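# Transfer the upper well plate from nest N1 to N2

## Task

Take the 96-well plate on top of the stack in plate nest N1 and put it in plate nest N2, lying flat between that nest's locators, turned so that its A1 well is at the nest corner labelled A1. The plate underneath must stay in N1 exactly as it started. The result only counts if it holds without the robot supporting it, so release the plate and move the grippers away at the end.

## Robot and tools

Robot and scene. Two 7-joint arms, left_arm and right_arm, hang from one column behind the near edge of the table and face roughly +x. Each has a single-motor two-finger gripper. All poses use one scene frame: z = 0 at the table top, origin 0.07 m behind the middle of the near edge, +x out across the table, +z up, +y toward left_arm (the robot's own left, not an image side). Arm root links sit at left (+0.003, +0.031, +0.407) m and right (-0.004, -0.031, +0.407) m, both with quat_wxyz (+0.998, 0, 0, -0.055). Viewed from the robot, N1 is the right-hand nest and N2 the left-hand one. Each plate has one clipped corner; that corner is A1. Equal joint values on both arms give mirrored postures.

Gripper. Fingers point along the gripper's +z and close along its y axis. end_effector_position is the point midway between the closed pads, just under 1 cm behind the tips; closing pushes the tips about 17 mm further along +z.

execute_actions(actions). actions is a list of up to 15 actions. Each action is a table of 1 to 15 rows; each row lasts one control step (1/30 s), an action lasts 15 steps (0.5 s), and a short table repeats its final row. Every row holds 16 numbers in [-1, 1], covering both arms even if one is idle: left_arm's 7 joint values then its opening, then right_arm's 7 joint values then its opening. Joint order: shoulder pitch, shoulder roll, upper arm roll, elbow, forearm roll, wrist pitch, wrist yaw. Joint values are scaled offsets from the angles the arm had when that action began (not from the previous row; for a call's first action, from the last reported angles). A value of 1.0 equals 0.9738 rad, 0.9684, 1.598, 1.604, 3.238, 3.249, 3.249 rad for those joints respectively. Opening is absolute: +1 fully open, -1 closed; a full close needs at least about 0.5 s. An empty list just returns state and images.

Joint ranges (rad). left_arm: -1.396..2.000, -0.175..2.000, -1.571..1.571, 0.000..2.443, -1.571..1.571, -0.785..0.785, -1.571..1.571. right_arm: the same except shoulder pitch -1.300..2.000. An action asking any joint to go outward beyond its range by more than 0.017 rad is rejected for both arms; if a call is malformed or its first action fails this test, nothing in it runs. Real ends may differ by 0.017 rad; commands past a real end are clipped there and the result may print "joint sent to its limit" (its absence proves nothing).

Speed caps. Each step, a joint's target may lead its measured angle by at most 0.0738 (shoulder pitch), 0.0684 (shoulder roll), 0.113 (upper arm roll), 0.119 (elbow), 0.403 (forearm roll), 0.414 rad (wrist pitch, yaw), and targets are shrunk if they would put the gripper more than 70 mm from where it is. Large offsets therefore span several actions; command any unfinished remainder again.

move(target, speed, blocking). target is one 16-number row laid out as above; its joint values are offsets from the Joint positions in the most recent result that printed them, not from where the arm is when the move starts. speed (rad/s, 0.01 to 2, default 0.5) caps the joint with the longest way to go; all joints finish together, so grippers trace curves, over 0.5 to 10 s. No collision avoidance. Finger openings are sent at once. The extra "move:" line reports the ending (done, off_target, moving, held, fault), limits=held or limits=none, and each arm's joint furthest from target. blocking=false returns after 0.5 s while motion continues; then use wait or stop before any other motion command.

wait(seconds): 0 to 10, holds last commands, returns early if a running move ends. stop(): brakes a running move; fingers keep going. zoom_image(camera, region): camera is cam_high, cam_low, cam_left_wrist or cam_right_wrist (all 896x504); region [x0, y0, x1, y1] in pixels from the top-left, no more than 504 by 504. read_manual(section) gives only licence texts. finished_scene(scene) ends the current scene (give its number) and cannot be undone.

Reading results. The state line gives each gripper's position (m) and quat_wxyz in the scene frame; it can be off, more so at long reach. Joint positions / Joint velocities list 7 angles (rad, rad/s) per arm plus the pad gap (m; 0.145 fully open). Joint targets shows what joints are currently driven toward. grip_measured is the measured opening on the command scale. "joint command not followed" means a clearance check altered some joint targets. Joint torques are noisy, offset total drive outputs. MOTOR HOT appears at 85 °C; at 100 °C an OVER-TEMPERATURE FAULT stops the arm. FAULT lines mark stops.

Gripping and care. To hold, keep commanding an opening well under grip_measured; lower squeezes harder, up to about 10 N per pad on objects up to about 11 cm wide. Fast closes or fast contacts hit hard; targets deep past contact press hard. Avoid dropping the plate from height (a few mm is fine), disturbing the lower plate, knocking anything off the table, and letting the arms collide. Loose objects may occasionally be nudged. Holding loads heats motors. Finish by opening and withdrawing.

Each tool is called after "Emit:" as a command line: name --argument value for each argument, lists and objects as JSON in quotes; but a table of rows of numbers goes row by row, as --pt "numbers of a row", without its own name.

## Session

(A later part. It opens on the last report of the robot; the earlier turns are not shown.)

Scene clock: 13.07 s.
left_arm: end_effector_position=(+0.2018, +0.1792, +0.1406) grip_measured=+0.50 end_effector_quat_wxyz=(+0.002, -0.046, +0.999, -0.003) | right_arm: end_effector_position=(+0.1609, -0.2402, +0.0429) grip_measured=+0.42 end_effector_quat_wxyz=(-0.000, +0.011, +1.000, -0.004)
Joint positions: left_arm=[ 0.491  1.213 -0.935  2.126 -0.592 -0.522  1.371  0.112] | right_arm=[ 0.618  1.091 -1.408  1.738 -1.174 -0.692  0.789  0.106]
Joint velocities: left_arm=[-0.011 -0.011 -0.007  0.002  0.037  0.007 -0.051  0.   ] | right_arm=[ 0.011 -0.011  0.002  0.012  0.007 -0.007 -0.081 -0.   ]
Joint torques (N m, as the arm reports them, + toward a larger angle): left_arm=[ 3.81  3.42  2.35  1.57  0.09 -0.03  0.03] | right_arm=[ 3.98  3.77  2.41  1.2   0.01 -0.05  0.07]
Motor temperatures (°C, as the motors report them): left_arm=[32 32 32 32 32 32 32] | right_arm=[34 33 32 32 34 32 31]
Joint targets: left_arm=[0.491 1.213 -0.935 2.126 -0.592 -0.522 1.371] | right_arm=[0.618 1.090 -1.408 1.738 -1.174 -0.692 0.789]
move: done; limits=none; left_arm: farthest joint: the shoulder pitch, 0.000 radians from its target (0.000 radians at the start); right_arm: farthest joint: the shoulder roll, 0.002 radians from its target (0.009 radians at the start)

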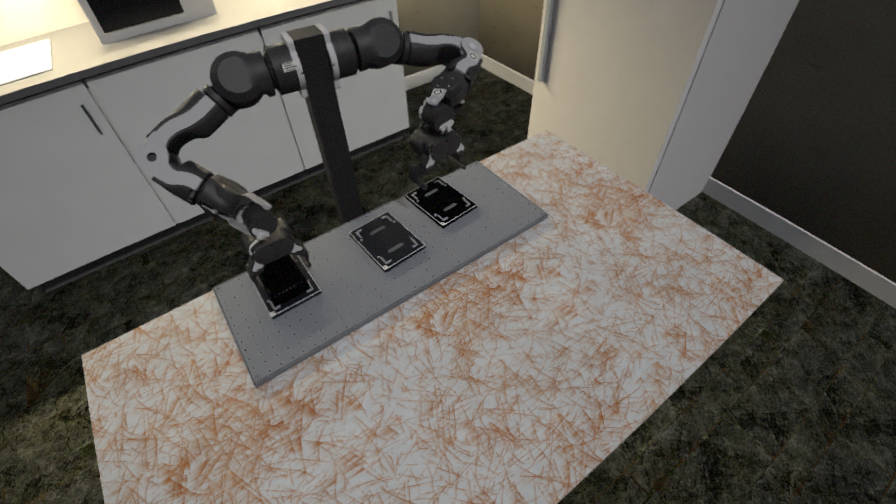

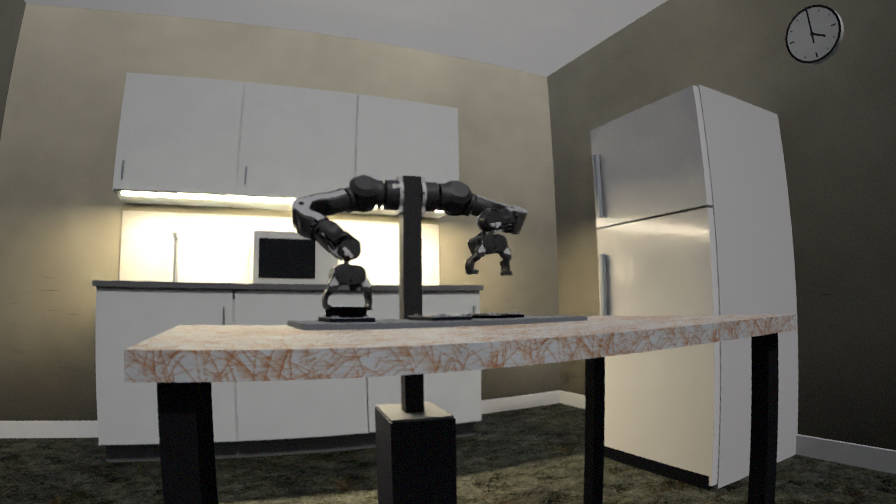

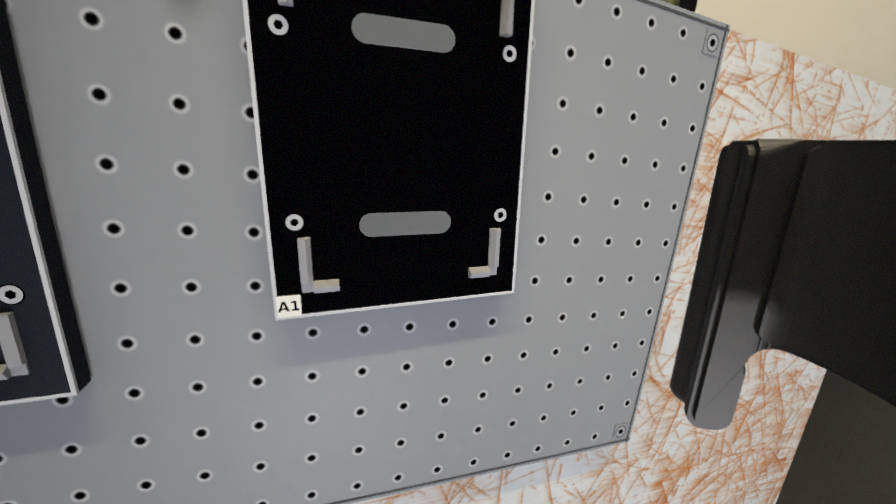

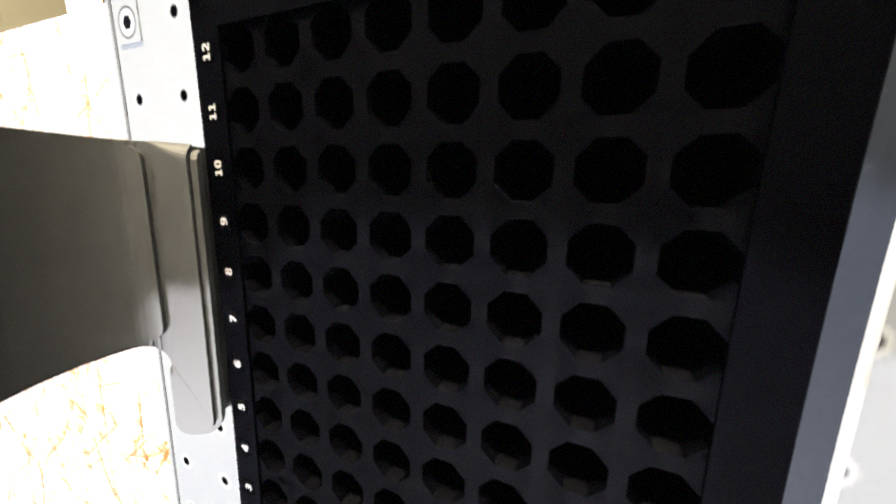

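Emit:
execute_actions --actions '[[[0,0,0,0,0,0,0,0.5,0,0,0,0,0,0,0,0.36],[0,0,0,0,0,0,0,0.5,0,0,0,0,0,0,0,0.33],[0,0,0,0,0,0,0,0.5,0,0,0,0,0,0,0,0.30],[0,0,0,0,0,0,0,0.5,0,0,0,0,0,0,0,0.27],[0,0,0,0,0,0,0,0.5,0,0,0,0,0,0,0,0.24],[0,0,0,0,0,0,0,0.5,0,0,0,0,0,0,0,0.22],[0,0,0,0,0,0,0,0.5,0,0,0,0,0,0,0,0.20],[0,0,0,0,0,0,0,0.5,0,0,0,0,0,0,0,0.18],[0,0,0,0,0,0,0,0.5,0,0,0,0,0,0,0,0.16],[0,0,0,0,0,0,0,0.5,0,0,0,0,0,0,0,0.14],[0,0,0,0,0,0,0,0.5,0,0,0,0,0,0,0,0.12],[0,0,0,0,0,0,0,0.5,0,0,0,0,0,0,0,0.11],[0,0,0,0,0,0,0,0.5,0,0,0,0,0,0,0,0.10]],[[0,0,0,0,0,0,0,0.5,0,0,0,0,0,0,0,0.08],[0,0,0,0,0,0,0,0.5,0,0,0,0,0,0,0,0.06],[0,0,0,0,0,0,0,0.5,0,0,0,0,0,0,0,0.04],[0,0,0,0,0,0,0,0.5,0,0,0,0,0,0,0,0.02],[0,0,0,0,0,0,0,0.5,0,0,0,0,0,0,0,0.0],[0,0,0,0,0,0,0,0.5,0,0,0,0,0,0,0,-0.03],[0,0,0,0,0,0,0,0.5,0,0,0,0,0,0,0,-0.06],[0,0,0,0,0,0,0,0.5,0,0,0,0,0,0,0,-0.09],[0,0,0,0,0,0,0,0.5,0,0,0,0,0,0,0,-0.12],[0,0,0,0,0,0,0,0.5,0,0,0,0,0,0,0,-0.15]]]'

Emit:
zoom_image --camera "cam_low" --region '[310,285,390,330]'

Scene clock: 14.40 s.
left_arm: end_effector_position=(+0.2018, +0.1792, +0.1406) grip_measured=+0.50 end_effector_quat_wxyz=(+0.002, -0.046, +0.999, -0.003) | right_arm: end_effector_position=(+0.1613, -0.2480, +0.0431) grip_measured=+0.13 end_effector_quat_wxyz=(+0.002, +0.008, +1.000, -0.021)
Joint positions: left_arm=[ 0.491  1.213 -0.935  2.126 -0.592 -0.522  1.371  0.112] | right_arm=[ 0.618  1.097 -1.408  1.736 -1.188 -0.694  0.808  0.085]
Joint velocities: left_arm=[-0.011 -0.055 -0.007 -0.007 -0.051 -0.007  0.007 -0.   ] | right_arm=[-0.055 -0.121  0.002 -0.012  0.066  0.022  0.007  0.   ]
Joint torques (N m, as the arm reports them, + toward a larger angle): left_arm=[ 3.89  3.38  2.28  1.54  0.08 -0.03  0.03] | right_arm=[ 3.98  4.13  2.4   1.19  0.04 -0.04  0.05]
Motor temperatures (°C, as the motors report them): left_arm=[32 32 32 32 32 32 32] | right_arm=[34 33 32 32 34 32 31]
Joint targets: left_arm=[0.491 1.213 -0.935 2.126 -0.592 -0.522 1.371] | right_arm=[0.618 1.097 -1.408 1.736 -1.187 -0.694 0.806]

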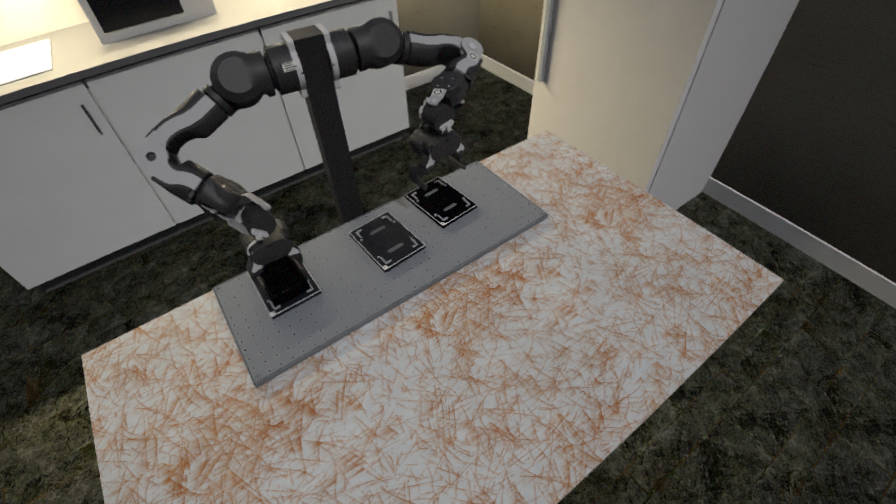

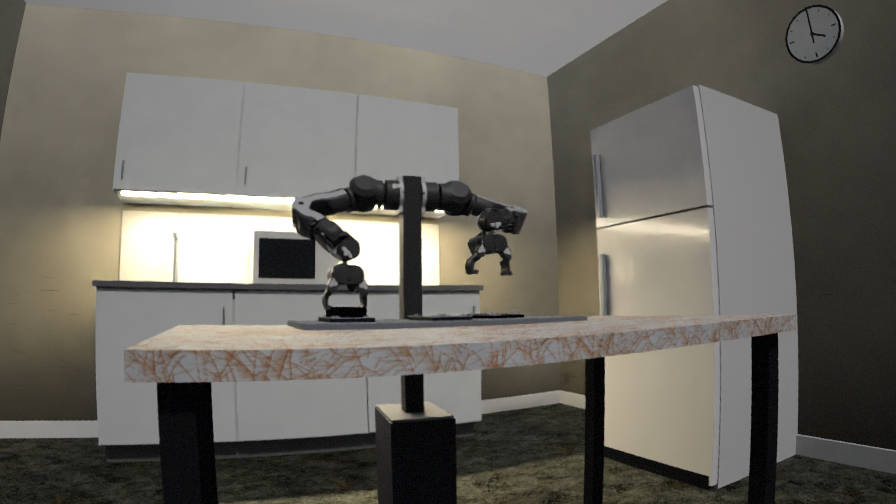

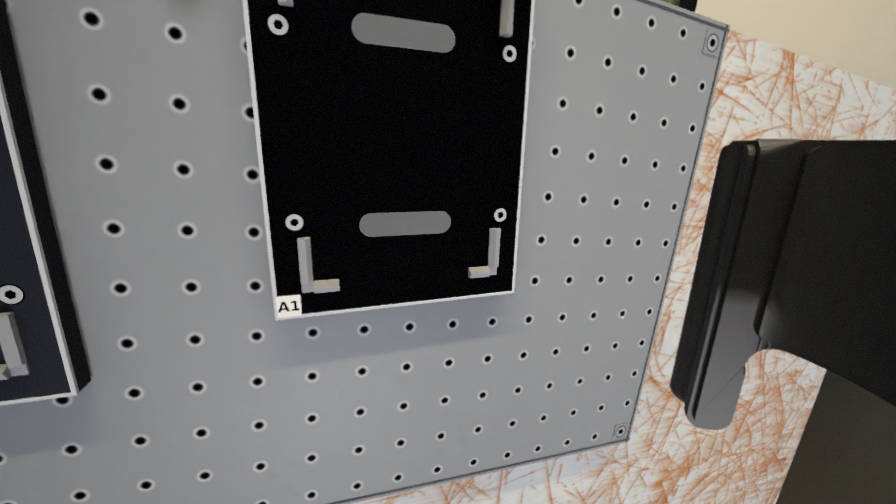

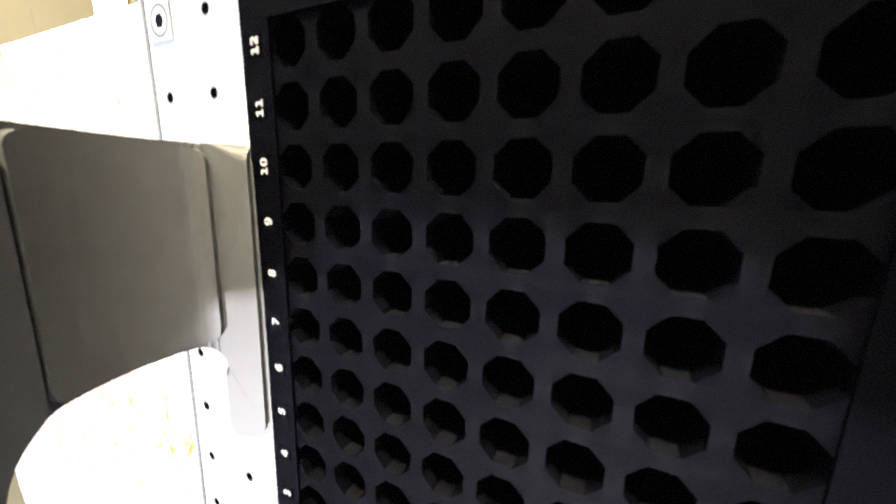

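Region (310, 285, 390, 330) of cam_low's 896x504 image, scaled by 6.300, with more detail than that image has; it fills the top 284 rows of this view, and the rest is white.

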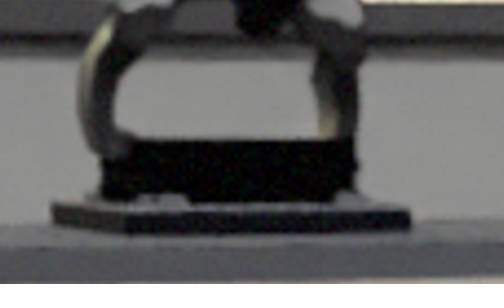

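Emit:
execute_actions --actions '[[[0,0,0,0,0,0,0,0.5,0,0,0,0,0,0,0,0.2],[0,0,0,0,0,0,0,0.5,0,0,0,0,0,0,0,0.3],[0,0,0,0,0,0,0,0.5,0,0,0,0,0,0,0,0.4],[0,0,0,0,0,0,0,0.5,0,0,0,0,0,0,0,0.45],[0,0,0,0,0,0,0,0.5,0,0,0,0,0,0,0,0.45],[0,0,0,0,0,0,0,0.5,-0.003,0.001,0.004,-0.002,0,-0.001,-0.002,0.45],[0,0,0,0,0,0,0,0.5,-0.006,0.002,0.008,-0.004,-0.001,-0.003,-0.005,0.45],[0,0,0,0,0,0,0,0.5,-0.009,0.003,0.012,-0.006,-0.001,-0.004,-0.007,0.45],[0,0,0,0,0,0,0,0.5,-0.012,0.004,0.015,-0.0075,-0.0015,-0.005,-0.0095,0.45],[0,0,0,0,0,0,0,0.5,-0.015,0.0045,0.018,-0.009,-0.002,-0.006,-0.012,0.45],[0,0,0,0,0,0,0,0.5,-0.018,0.0055,0.022,-0.011,-0.002,-0.0075,-0.014,0.45],[0,0,0,0,0,0,0,0.5,-0.021,0.0065,0.026,-0.013,-0.003,-0.009,-0.017,0.45],[0,0,0,0,0,0,0,0.5,-0.024,0.0075,0.0294,-0.015,-0.0031,-0.0102,-0.0195,0.45]],[[0,0,0,0,0,0,0,0.5,0,0,0,0,0,0,0,0.45]]]'

Emit:
zoom_image --camera "cam_low" --region '[310,285,390,330]'

Scene clock: 16.73 s.
left_arm: end_effector_position=(+0.2018, +0.1792, +0.1406) grip_measured=+0.50 end_effector_quat_wxyz=(+0.002, -0.046, +0.999, -0.003) | right_arm: end_effector_position=(+0.1643, -0.2486, +0.0434) grip_measured=+0.45 end_effector_quat_wxyz=(+0.001, +0.014, +1.000, -0.003)
Joint positions: left_arm=[ 0.491  1.213 -0.935  2.126 -0.592 -0.522  1.371  0.112] | right_arm=[ 0.596  1.103 -1.364  1.713 -1.196 -0.723  0.753  0.108]
Joint velocities: left_arm=[-0.055 -0.055 -0.007 -0.007  0.007 -0.081 -0.037  0.   ] | right_arm=[-0.033 -0.011 -0.002 -0.027  0.037 -0.066 -0.066 -0.   ]
Joint torques (N m, as the arm reports them, + toward a larger angle): left_arm=[ 3.87  3.41  2.37  1.57  0.08 -0.02  0.01] | right_arm=[ 4.01  4.39  2.46  1.15  0.   -0.05  0.07]
Motor temperatures (°C, as the motors report them): left_arm=[32 33 32 32 32 32 32] | right_arm=[34 33 32 32 34 32 31]
Joint targets: left_arm=[0.491 1.213 -0.935 2.126 -0.592 -0.522 1.371] | right_arm=[0.596 1.103 -1.364 1.713 -1.196 -0.723 0.753]

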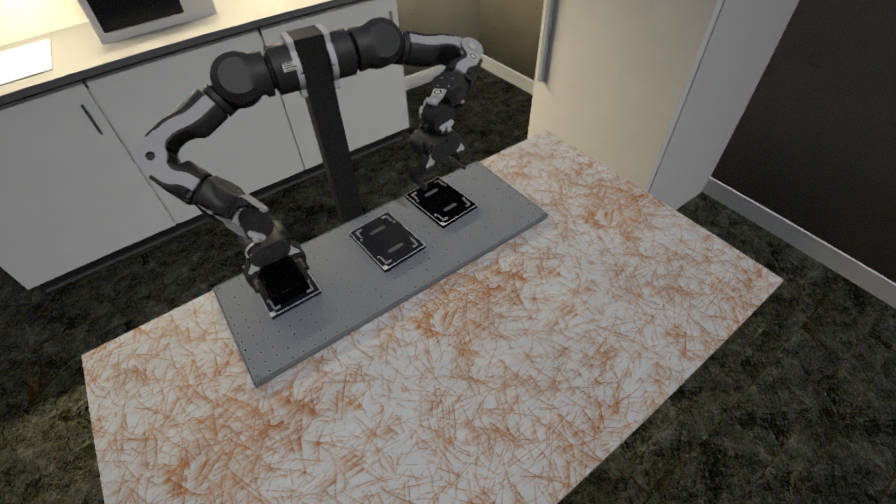

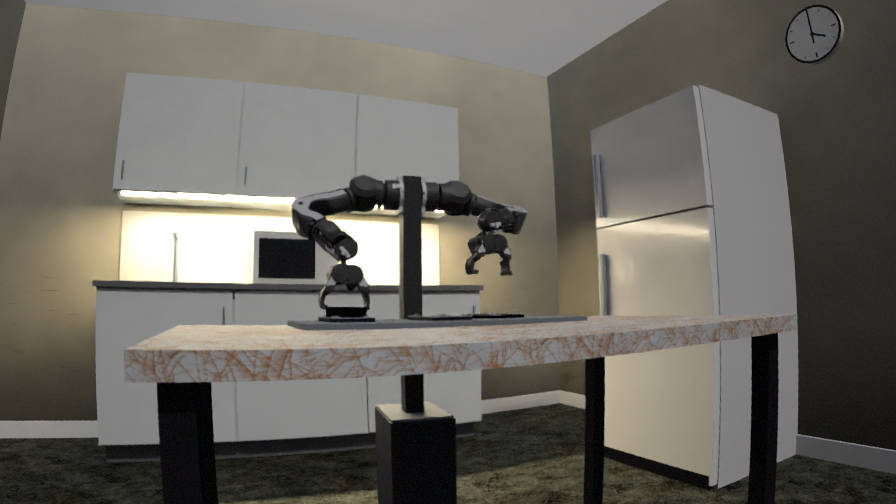

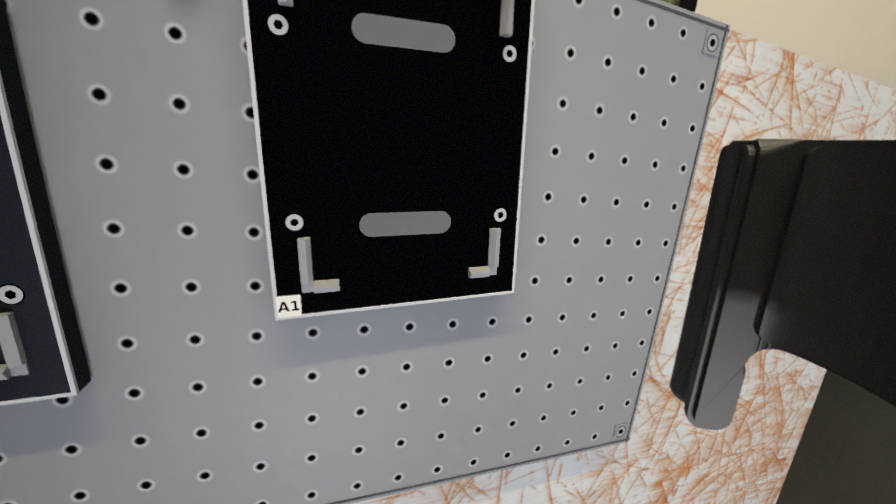

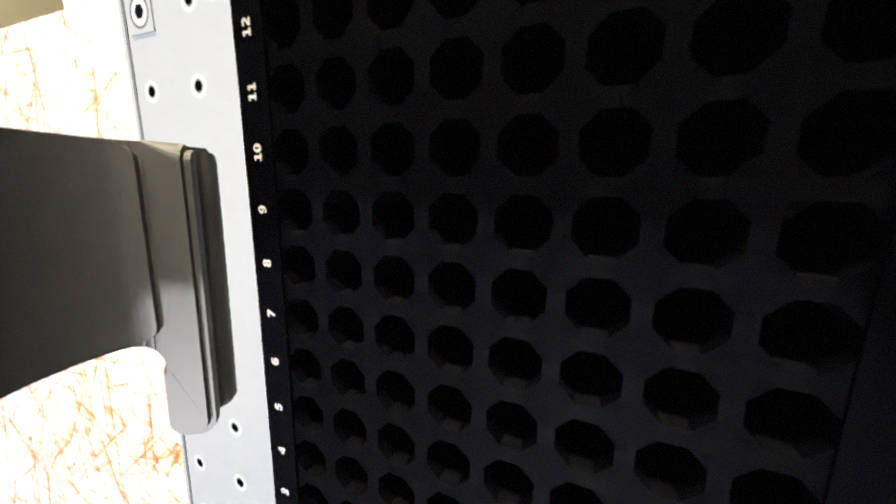

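Region (310, 285, 390, 330) of cam_low's 896x504 image, scaled by 6.300, with more detail than that image has; it fills the top 284 rows of this view, and the rest is white.

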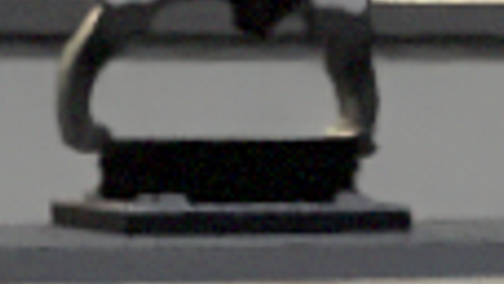

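Emit:
execute_actions --actions '[[[0,0,0,0,0,0,0,0.5,0,0.002,0,0,0,0,0,0.40],[0,0,0,0,0,0,0,0.5,0,0.002,0,0,0,0,0,0.36],[0,0,0,0,0,0,0,0.5,0,0.002,0,0,0,0,0,0.33],[0,0,0,0,0,0,0,0.5,0,0.002,0,0,0,0,0,0.30],[0,0,0,0,0,0,0,0.5,0,0.002,0,0,0,0,0,0.27],[0,0,0,0,0,0,0,0.5,0,0.002,0,0,0,0,0,0.24],[0,0,0,0,0,0,0,0.5,0,0.002,0,0,0,0,0,0.22],[0,0,0,0,0,0,0,0.5,0,0.002,0,0,0,0,0,0.20],[0,0,0,0,0,0,0,0.5,0,0.002,0,0,0,0,0,0.18],[0,0,0,0,0,0,0,0.5,0,0.002,0,0,0,0,0,0.16],[0,0,0,0,0,0,0,0.5,0,0.002,0,0,0,0,0,0.14],[0,0,0,0,0,0,0,0.5,0,0.002,0,0,0,0,0,0.12],[0,0,0,0,0,0,0,0.5,0,0.002,0,0,0,0,0,0.10]],[[0,0,0,0,0,0,0,0.5,0,0,0,0,0,0,0,0.08],[0,0,0,0,0,0,0,0.5,0,0,0,0,0,0,0,0.06],[0,0,0,0,0,0,0,0.5,0,0,0,0,0,0,0,0.04],[0,0,0,0,0,0,0,0.5,0,0,0,0,0,0,0,0.02],[0,0,0,0,0,0,0,0.5,0,0,0,0,0,0,0,0.0],[0,0,0,0,0,0,0,0.5,0,0,0,0,0,0,0,-0.03],[0,0,0,0,0,0,0,0.5,0,0,0,0,0,0,0,-0.06],[0,0,0,0,0,0,0,0.5,0,0,0,0,0,0,0,-0.09],[0,0,0,0,0,0,0,0.5,0,0,0,0,0,0,0,-0.12],[0,0,0,0,0,0,0,0.5,0,0,0,0,0,0,0,-0.15]]]'

Emit:
zoom_image --camera "cam_low" --region '[310,285,390,330]'

Scene clock: 18.27 s.
left_arm: end_effector_position=(+0.2018, +0.1792, +0.1406) grip_measured=+0.50 end_effector_quat_wxyz=(+0.002, -0.046, +0.999, -0.003) | right_arm: end_effector_position=(+0.1642, -0.2486, +0.0434) grip_measured=+0.13 end_effector_quat_wxyz=(+0.001, +0.014, +1.000, -0.003)
Joint positions: left_arm=[ 0.491  1.213 -0.935  2.126 -0.592 -0.522  1.371  0.112] | right_arm=[ 0.596  1.103 -1.364  1.713 -1.196 -0.723  0.753  0.085]
Joint velocities: left_arm=[ 0.011 -0.055 -0.007  0.002 -0.007 -0.051  0.007 -0.   ] | right_arm=[ 0.055  0.033 -0.007  0.012 -0.007  0.037 -0.007 -0.   ]
Joint torques (N m, as the arm reports them, + toward a larger angle): left_arm=[ 3.88  3.41  2.31  1.55  0.07 -0.03  0.02] | right_arm=[ 4.01  4.39  2.46  1.15  0.   -0.05  0.07]
Motor temperatures (°C, as the motors report them): left_arm=[32 33 32 32 32 32 32] | right_arm=[34 33 32 32 34 32 31]
Joint targets: left_arm=[0.491 1.213 -0.935 2.126 -0.592 -0.522 1.371] | right_arm=[0.596 1.103 -1.364 1.713 -1.196 -0.723 0.753]

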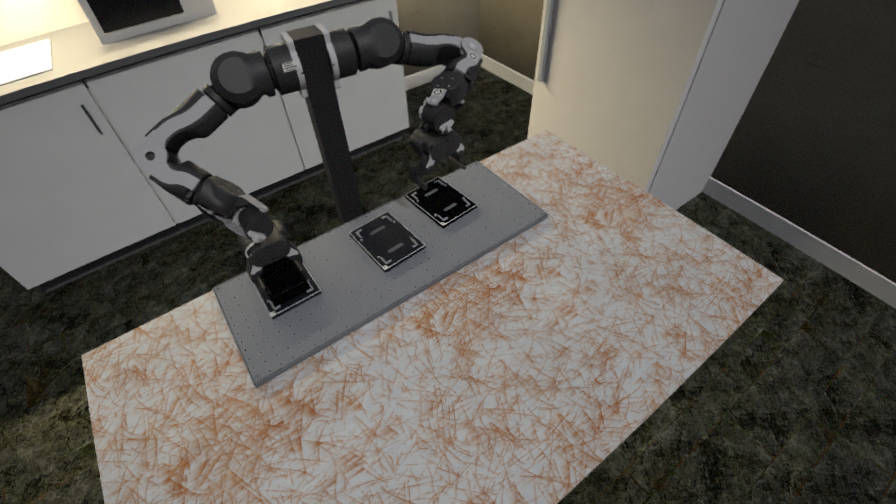

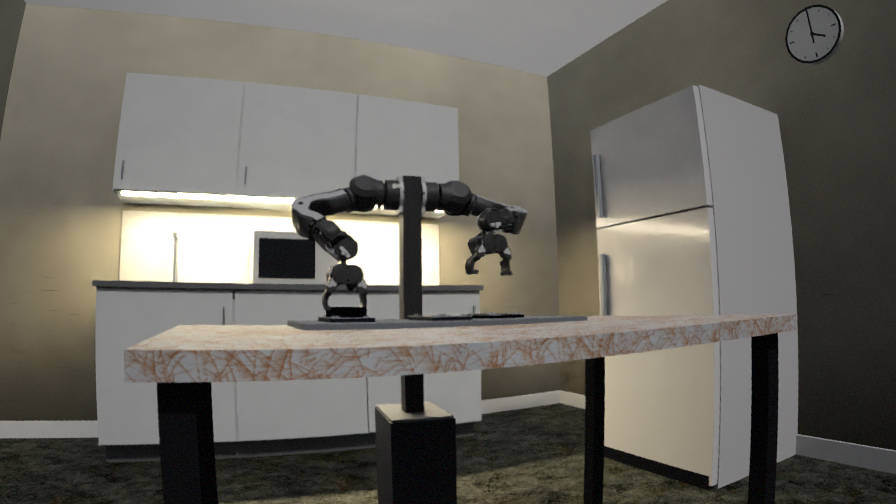

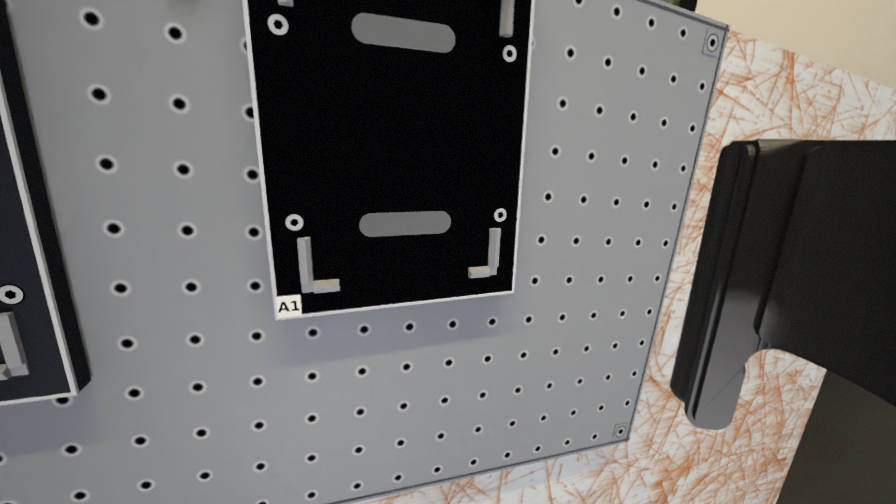

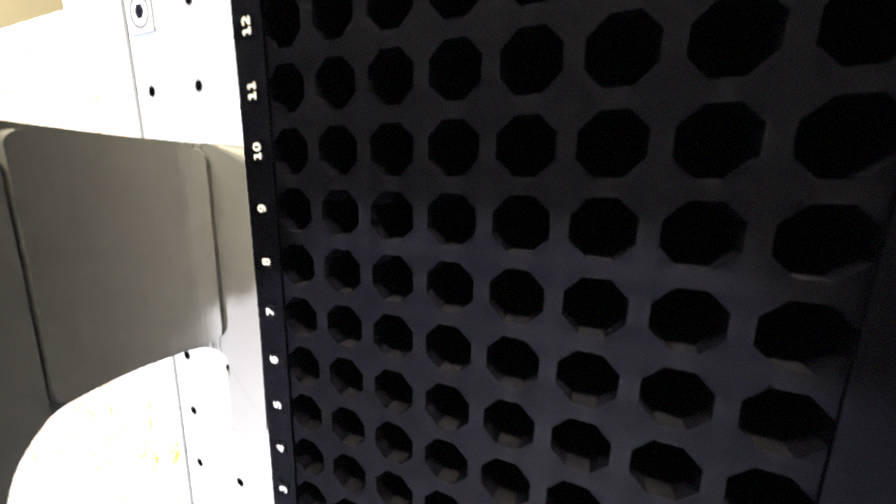

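Region (310, 285, 390, 330) of cam_low's 896x504 image, scaled by 6.300, with more detail than that image has; it fills the top 284 rows of this view, and the rest is white.

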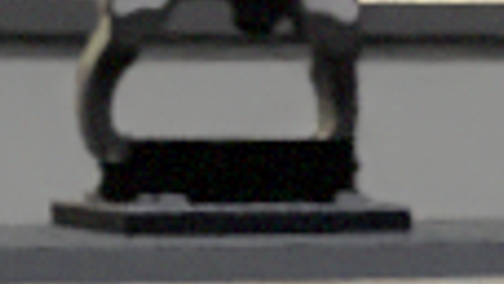

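Emit:
move --target '[0,0,0,0,0,0,0,0.5, 0.087,0.084,-0.0105,0.078,0.032,-0.0105,0.0235,-0.15]' --speed 0.12

Emit:
zoom_image --camera "cam_low" --region '[310,275,390,330]'

Scene clock: 19.70 s.
left_arm: end_effector_position=(+0.2018, +0.1792, +0.1406) grip_measured=+0.50 end_effector_quat_wxyz=(+0.002, -0.046, +0.999, -0.003) | right_arm: end_effector_position=(+0.1648, -0.2462, +0.0735) grip_measured=+0.13 end_effector_quat_wxyz=(+0.004, +0.006, +1.000, +0.001)
Joint positions: left_arm=[ 0.491  1.213 -0.935  2.126 -0.592 -0.522  1.371  0.112] | right_arm=[ 0.678  1.182 -1.377  1.836 -1.094 -0.754  0.824  0.085]
Joint velocities: left_arm=[-0.033 -0.055 -0.002 -0.012  0.007 -0.037  0.037 -0.   ] | right_arm=[ 0.011 -0.055 -0.007 -0.007 -0.037 -0.022 -0.037 -0.   ]
Joint torques (N m, as the arm reports them, + toward a larger angle): left_arm=[ 3.84  3.26  2.31  1.56  0.06 -0.03  0.03] | right_arm=[ 4.52  4.79  1.97  1.39  0.07 -0.13  0.24]
Motor temperatures (°C, as the motors report them): left_arm=[32 33 32 32 32 32 32] | right_arm=[34 34 32 32 34 32 31]
Joint targets: left_arm=[0.491 1.213 -0.935 2.126 -0.592 -0.522 1.371] | right_arm=[0.681 1.184 -1.380 1.838 -1.093 -0.757 0.830]
move: done; limits=none; left_arm: farthest joint: the shoulder pitch, 0.000 radians from its target (0.000 radians at the start); right_arm: farthest joint: the wrist yaw, 0.006 radians from its target (0.076 radians at the start)

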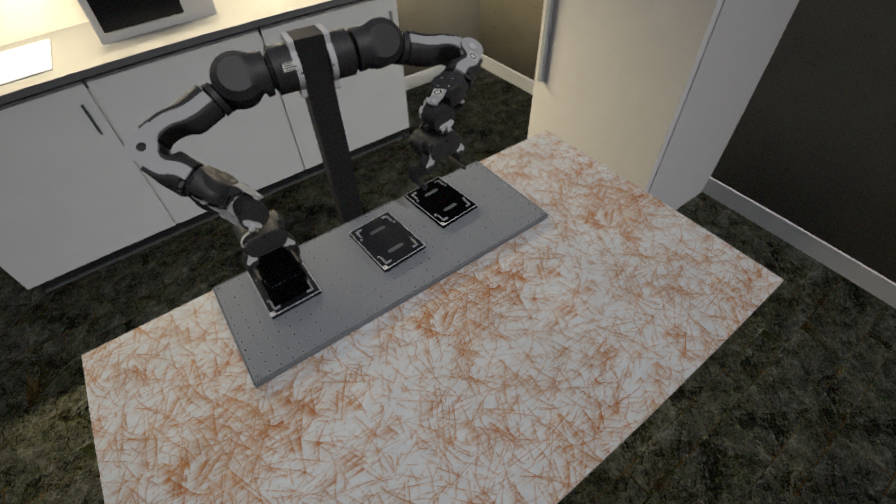

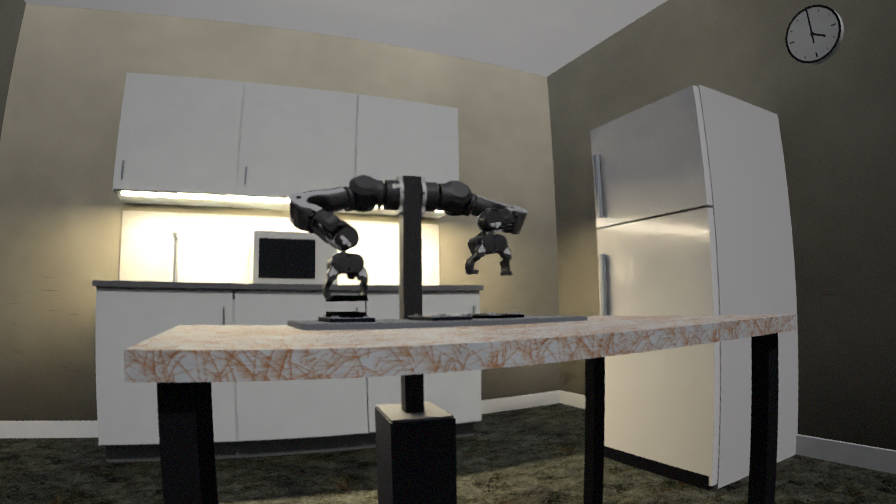

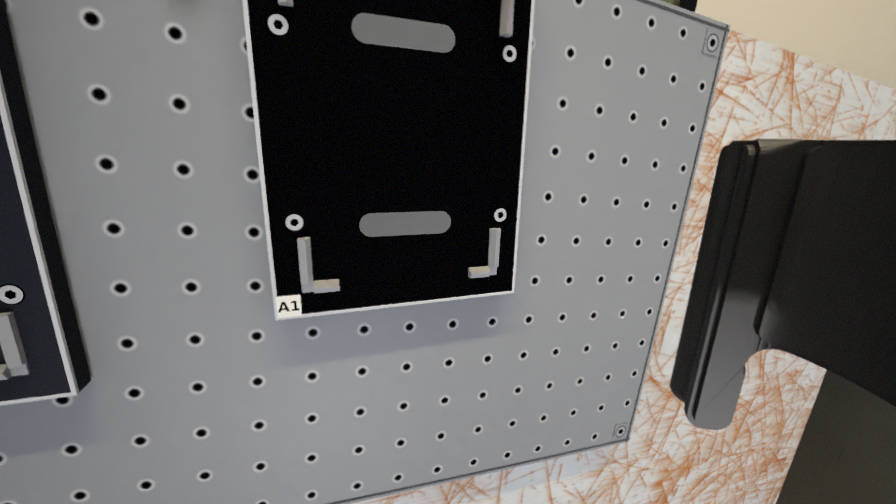

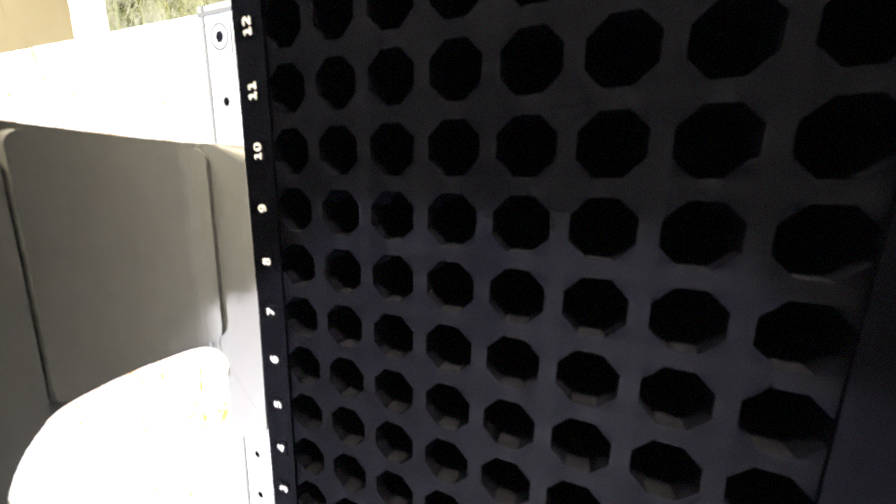

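Region (310, 275, 390, 330) of cam_low's 896x504 image, scaled by 6.300, with more detail than that image has; it fills the top 346 rows of this view, and the rest is white.

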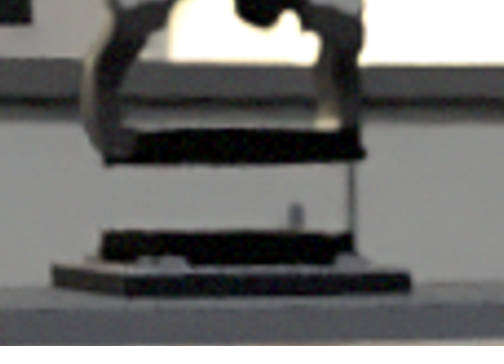

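Emit:
move --target '[0,0,0,0,0,0,0,0.5, 0.1468,-0.6464,-0.0907,-0.0274,0.0886,0.0859,0.1619,-0.15]' --speed 0.6

Scene clock: 21.83 s.
left_arm: end_effector_position=(+0.2018, +0.1792, +0.1406) grip_measured=+0.50 end_effector_quat_wxyz=(+0.002, -0.046, +0.999, -0.003) | right_arm: end_effector_position=(+0.1881, -0.0850, +0.0758) grip_measured=+0.13 end_effector_quat_wxyz=(+0.001, -0.048, +0.999, +0.006)
Joint positions: left_arm=[ 0.491  1.213 -0.935  2.126 -0.592 -0.522  1.371  0.112] | right_arm=[ 0.818  0.557 -1.519  1.794 -0.809 -0.478  1.344  0.085]
Joint velocities: left_arm=[-0.055 -0.033 -0.012  0.002 -0.125 -0.007 -0.154  0.   ] | right_arm=[-0.033 -0.099 -0.012  0.007 -0.081 -0.037 -0.037  0.   ]
Joint torques (N m, as the arm reports them, + toward a larger angle): left_arm=[ 3.79  3.54  2.27  1.56  0.07 -0.01  0.03] | right_arm=[6.3  0.27 1.97 1.58 0.09 0.05 0.23]
Motor temperatures (°C, as the motors report them): left_arm=[32 33 32 32 32 32 32] | right_arm=[35 34 32 32 34 32 31]
Joint targets: left_arm=[0.491 1.213 -0.935 2.126 -0.592 -0.522 1.371] | right_arm=[0.821 0.556 -1.522 1.793 -0.808 -0.475 1.350]
move: done; limits=none; left_arm: farthest joint: the shoulder pitch, 0.000 radians from its target (0.000 radians at the start); right_arm: farthest joint: the wrist yaw, 0.006 radians from its target (0.526 radians at the start)

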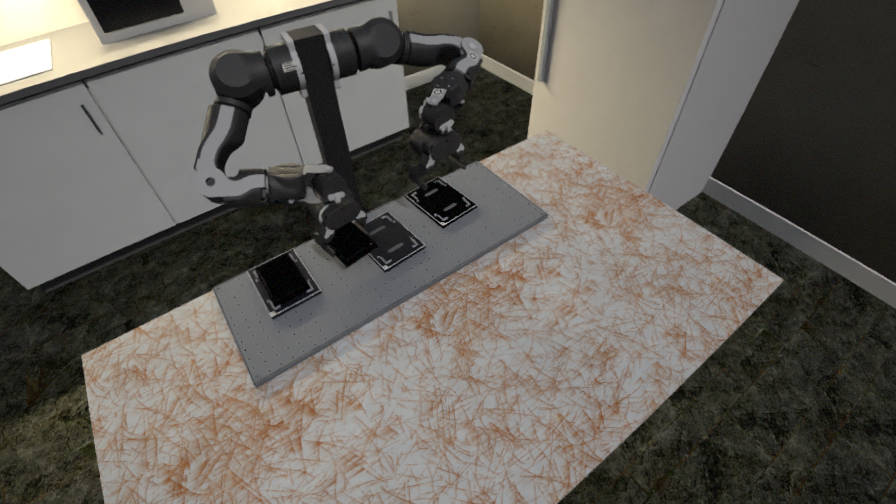

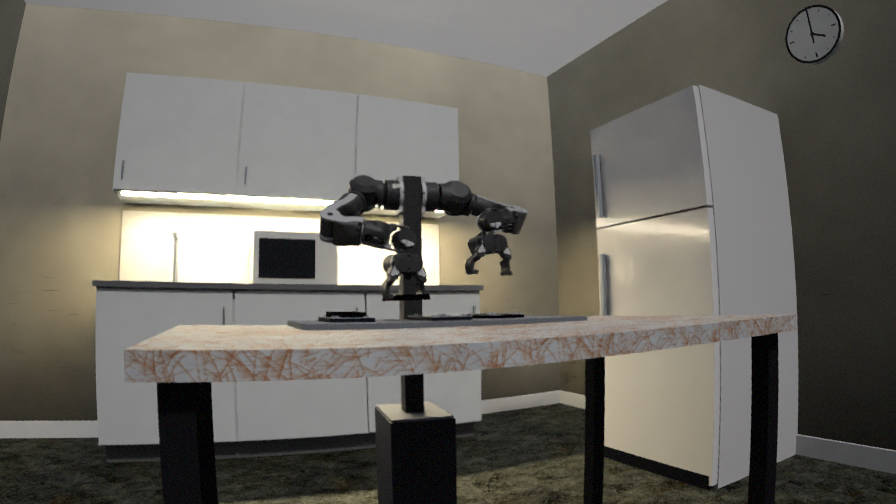

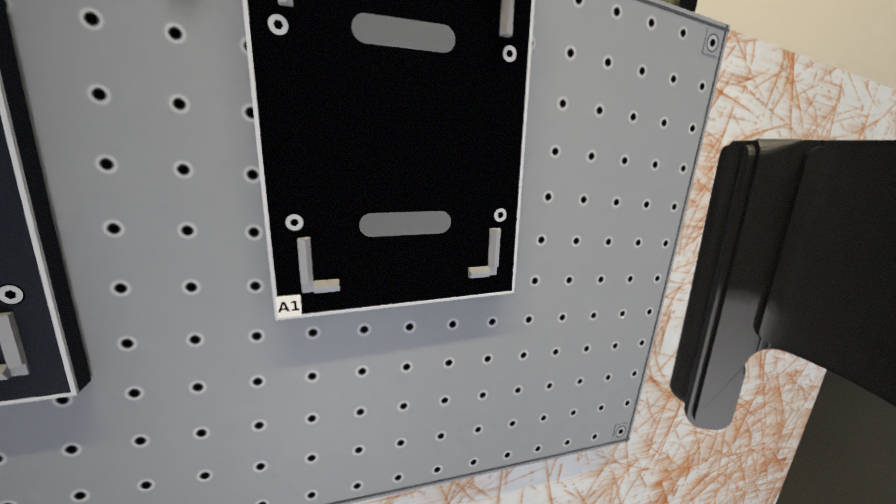

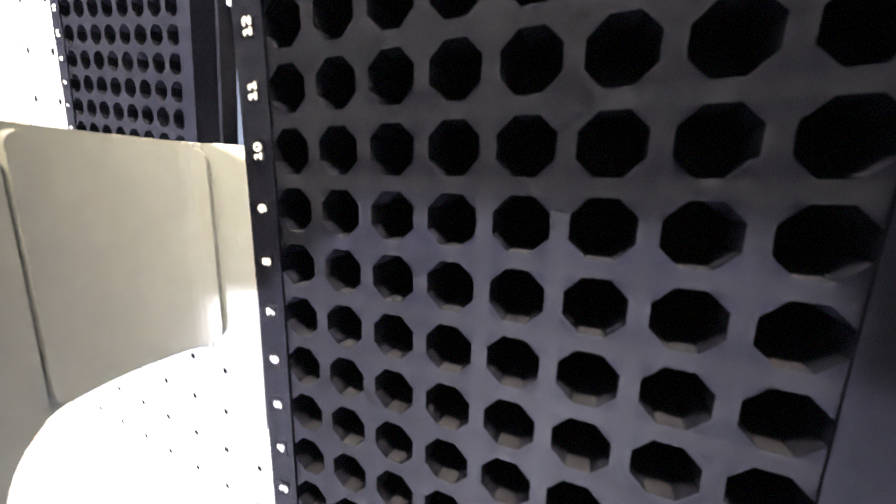

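Emit:
move --target '[0,0,0,0,0,0,0,0.5, -0.1051,-0.455,0.0174,-0.2209,-0.0277,0.0214,0.0261,-0.15]' --speed 0.45

Emit:
zoom_image --camera "cam_high" --region '[340,200,440,280]'

Emit:
zoom_image --camera "cam_low" --region '[390,285,470,330]'

Scene clock: 23.43 s.
left_arm: end_effector_position=(+0.2018, +0.1792, +0.1406) grip_measured=+0.50 end_effector_quat_wxyz=(+0.002, -0.046, +0.999, -0.003) | right_arm: end_effector_position=(+0.1929, +0.0089, +0.0500) grip_measured=+0.13 end_effector_quat_wxyz=(-0.001, -0.042, +0.999, +0.000)
Joint positions: left_arm=[ 0.491  1.213 -0.935  2.126 -0.592 -0.522  1.371  0.112] | right_arm=[ 0.716  0.116 -1.496  1.441 -0.897 -0.411  1.423  0.085]
Joint velocities: left_arm=[-0.033 -0.011 -0.002  0.012 -0.037 -0.007  0.022  0.   ] | right_arm=[-0.033 -0.121  0.012 -0.012 -0.022 -0.066  0.007 -0.   ]
Joint torques (N m, as the arm reports them, + toward a larger angle): left_arm=[ 3.84  3.37  2.37  1.58  0.08 -0.01  0.01] | right_arm=[ 5.3  -2.14  3.19  1.81 -0.02  0.05  0.23]
Motor temperatures (°C, as the motors report them): left_arm=[32 33 32 32 32 32 32] | right_arm=[35 34 33 32 34 32 31]
Joint targets: left_arm=[0.491 1.213 -0.935 2.126 -0.592 -0.522 1.371] | right_arm=[0.716 0.116 -1.492 1.439 -0.899 -0.408 1.429]
move: done; limits=none; left_arm: farthest joint: the shoulder pitch, 0.000 radians from its target (0.000 radians at the start); right_arm: farthest joint: the upper arm roll, 0.005 radians from its target (0.028 radians at the start)

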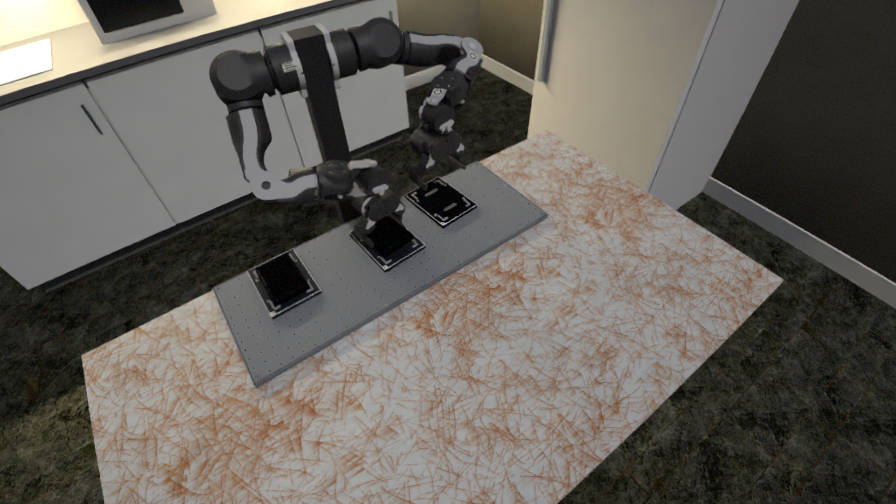

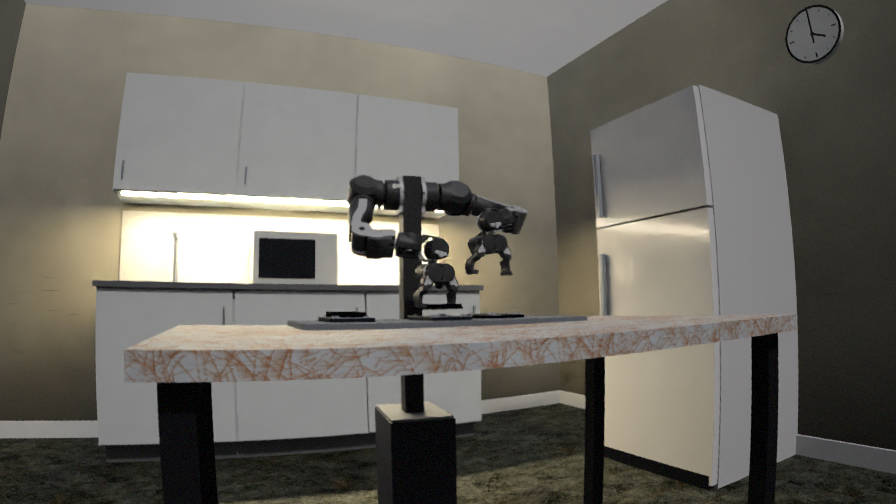

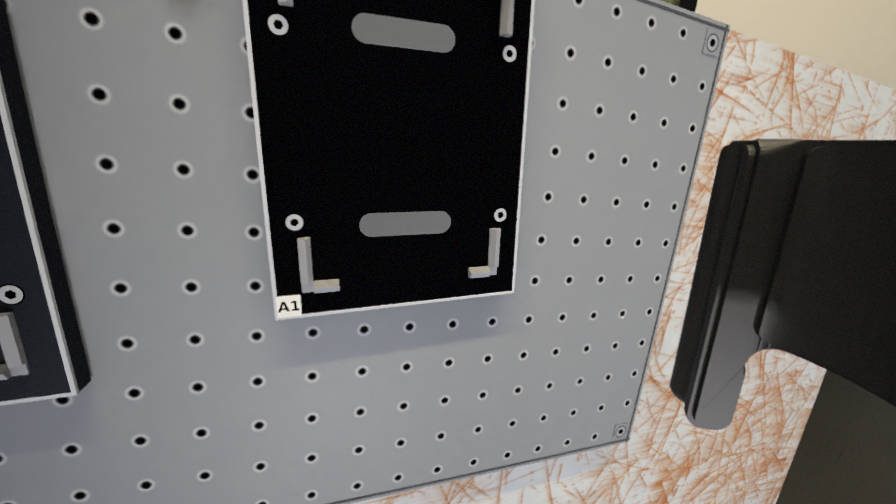

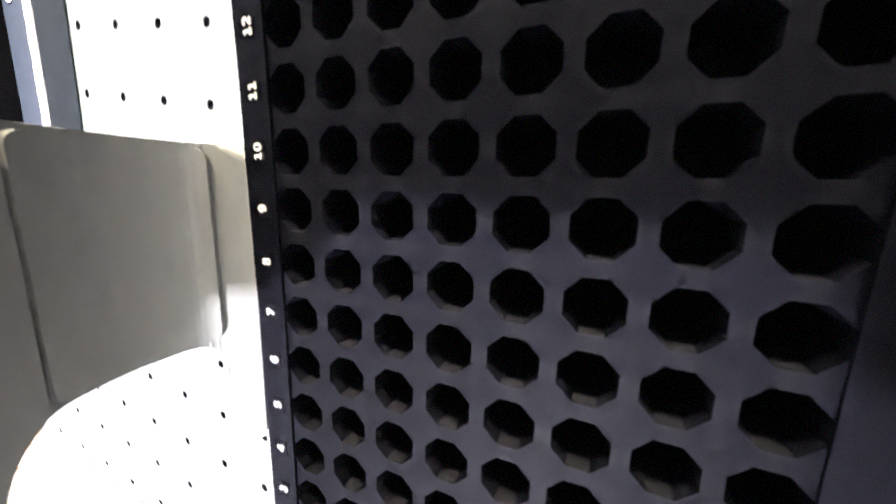

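Region (340, 200, 440, 280) of cam_high's 896x504 image, scaled by 5.040, with more detail than that image has; it fills the top 403 rows of this view, and the rest is white.

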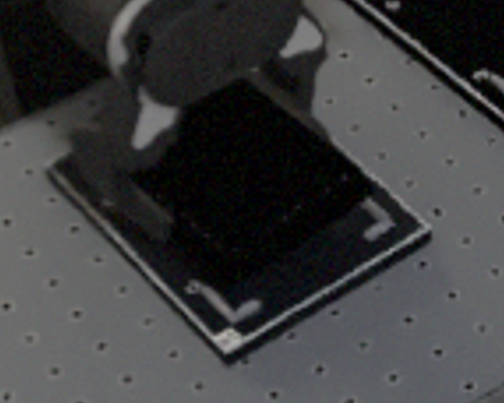

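Region (390, 285, 470, 330) of cam_low's 896x504 image, scaled by 6.300, with more detail than that image has; it fills the top 284 rows of this view, and the rest is white.

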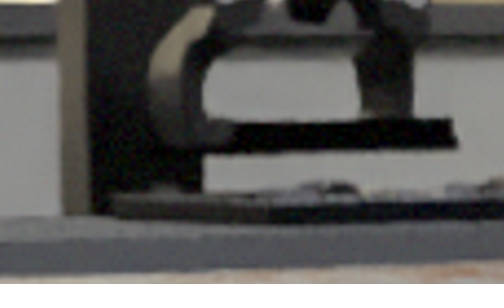

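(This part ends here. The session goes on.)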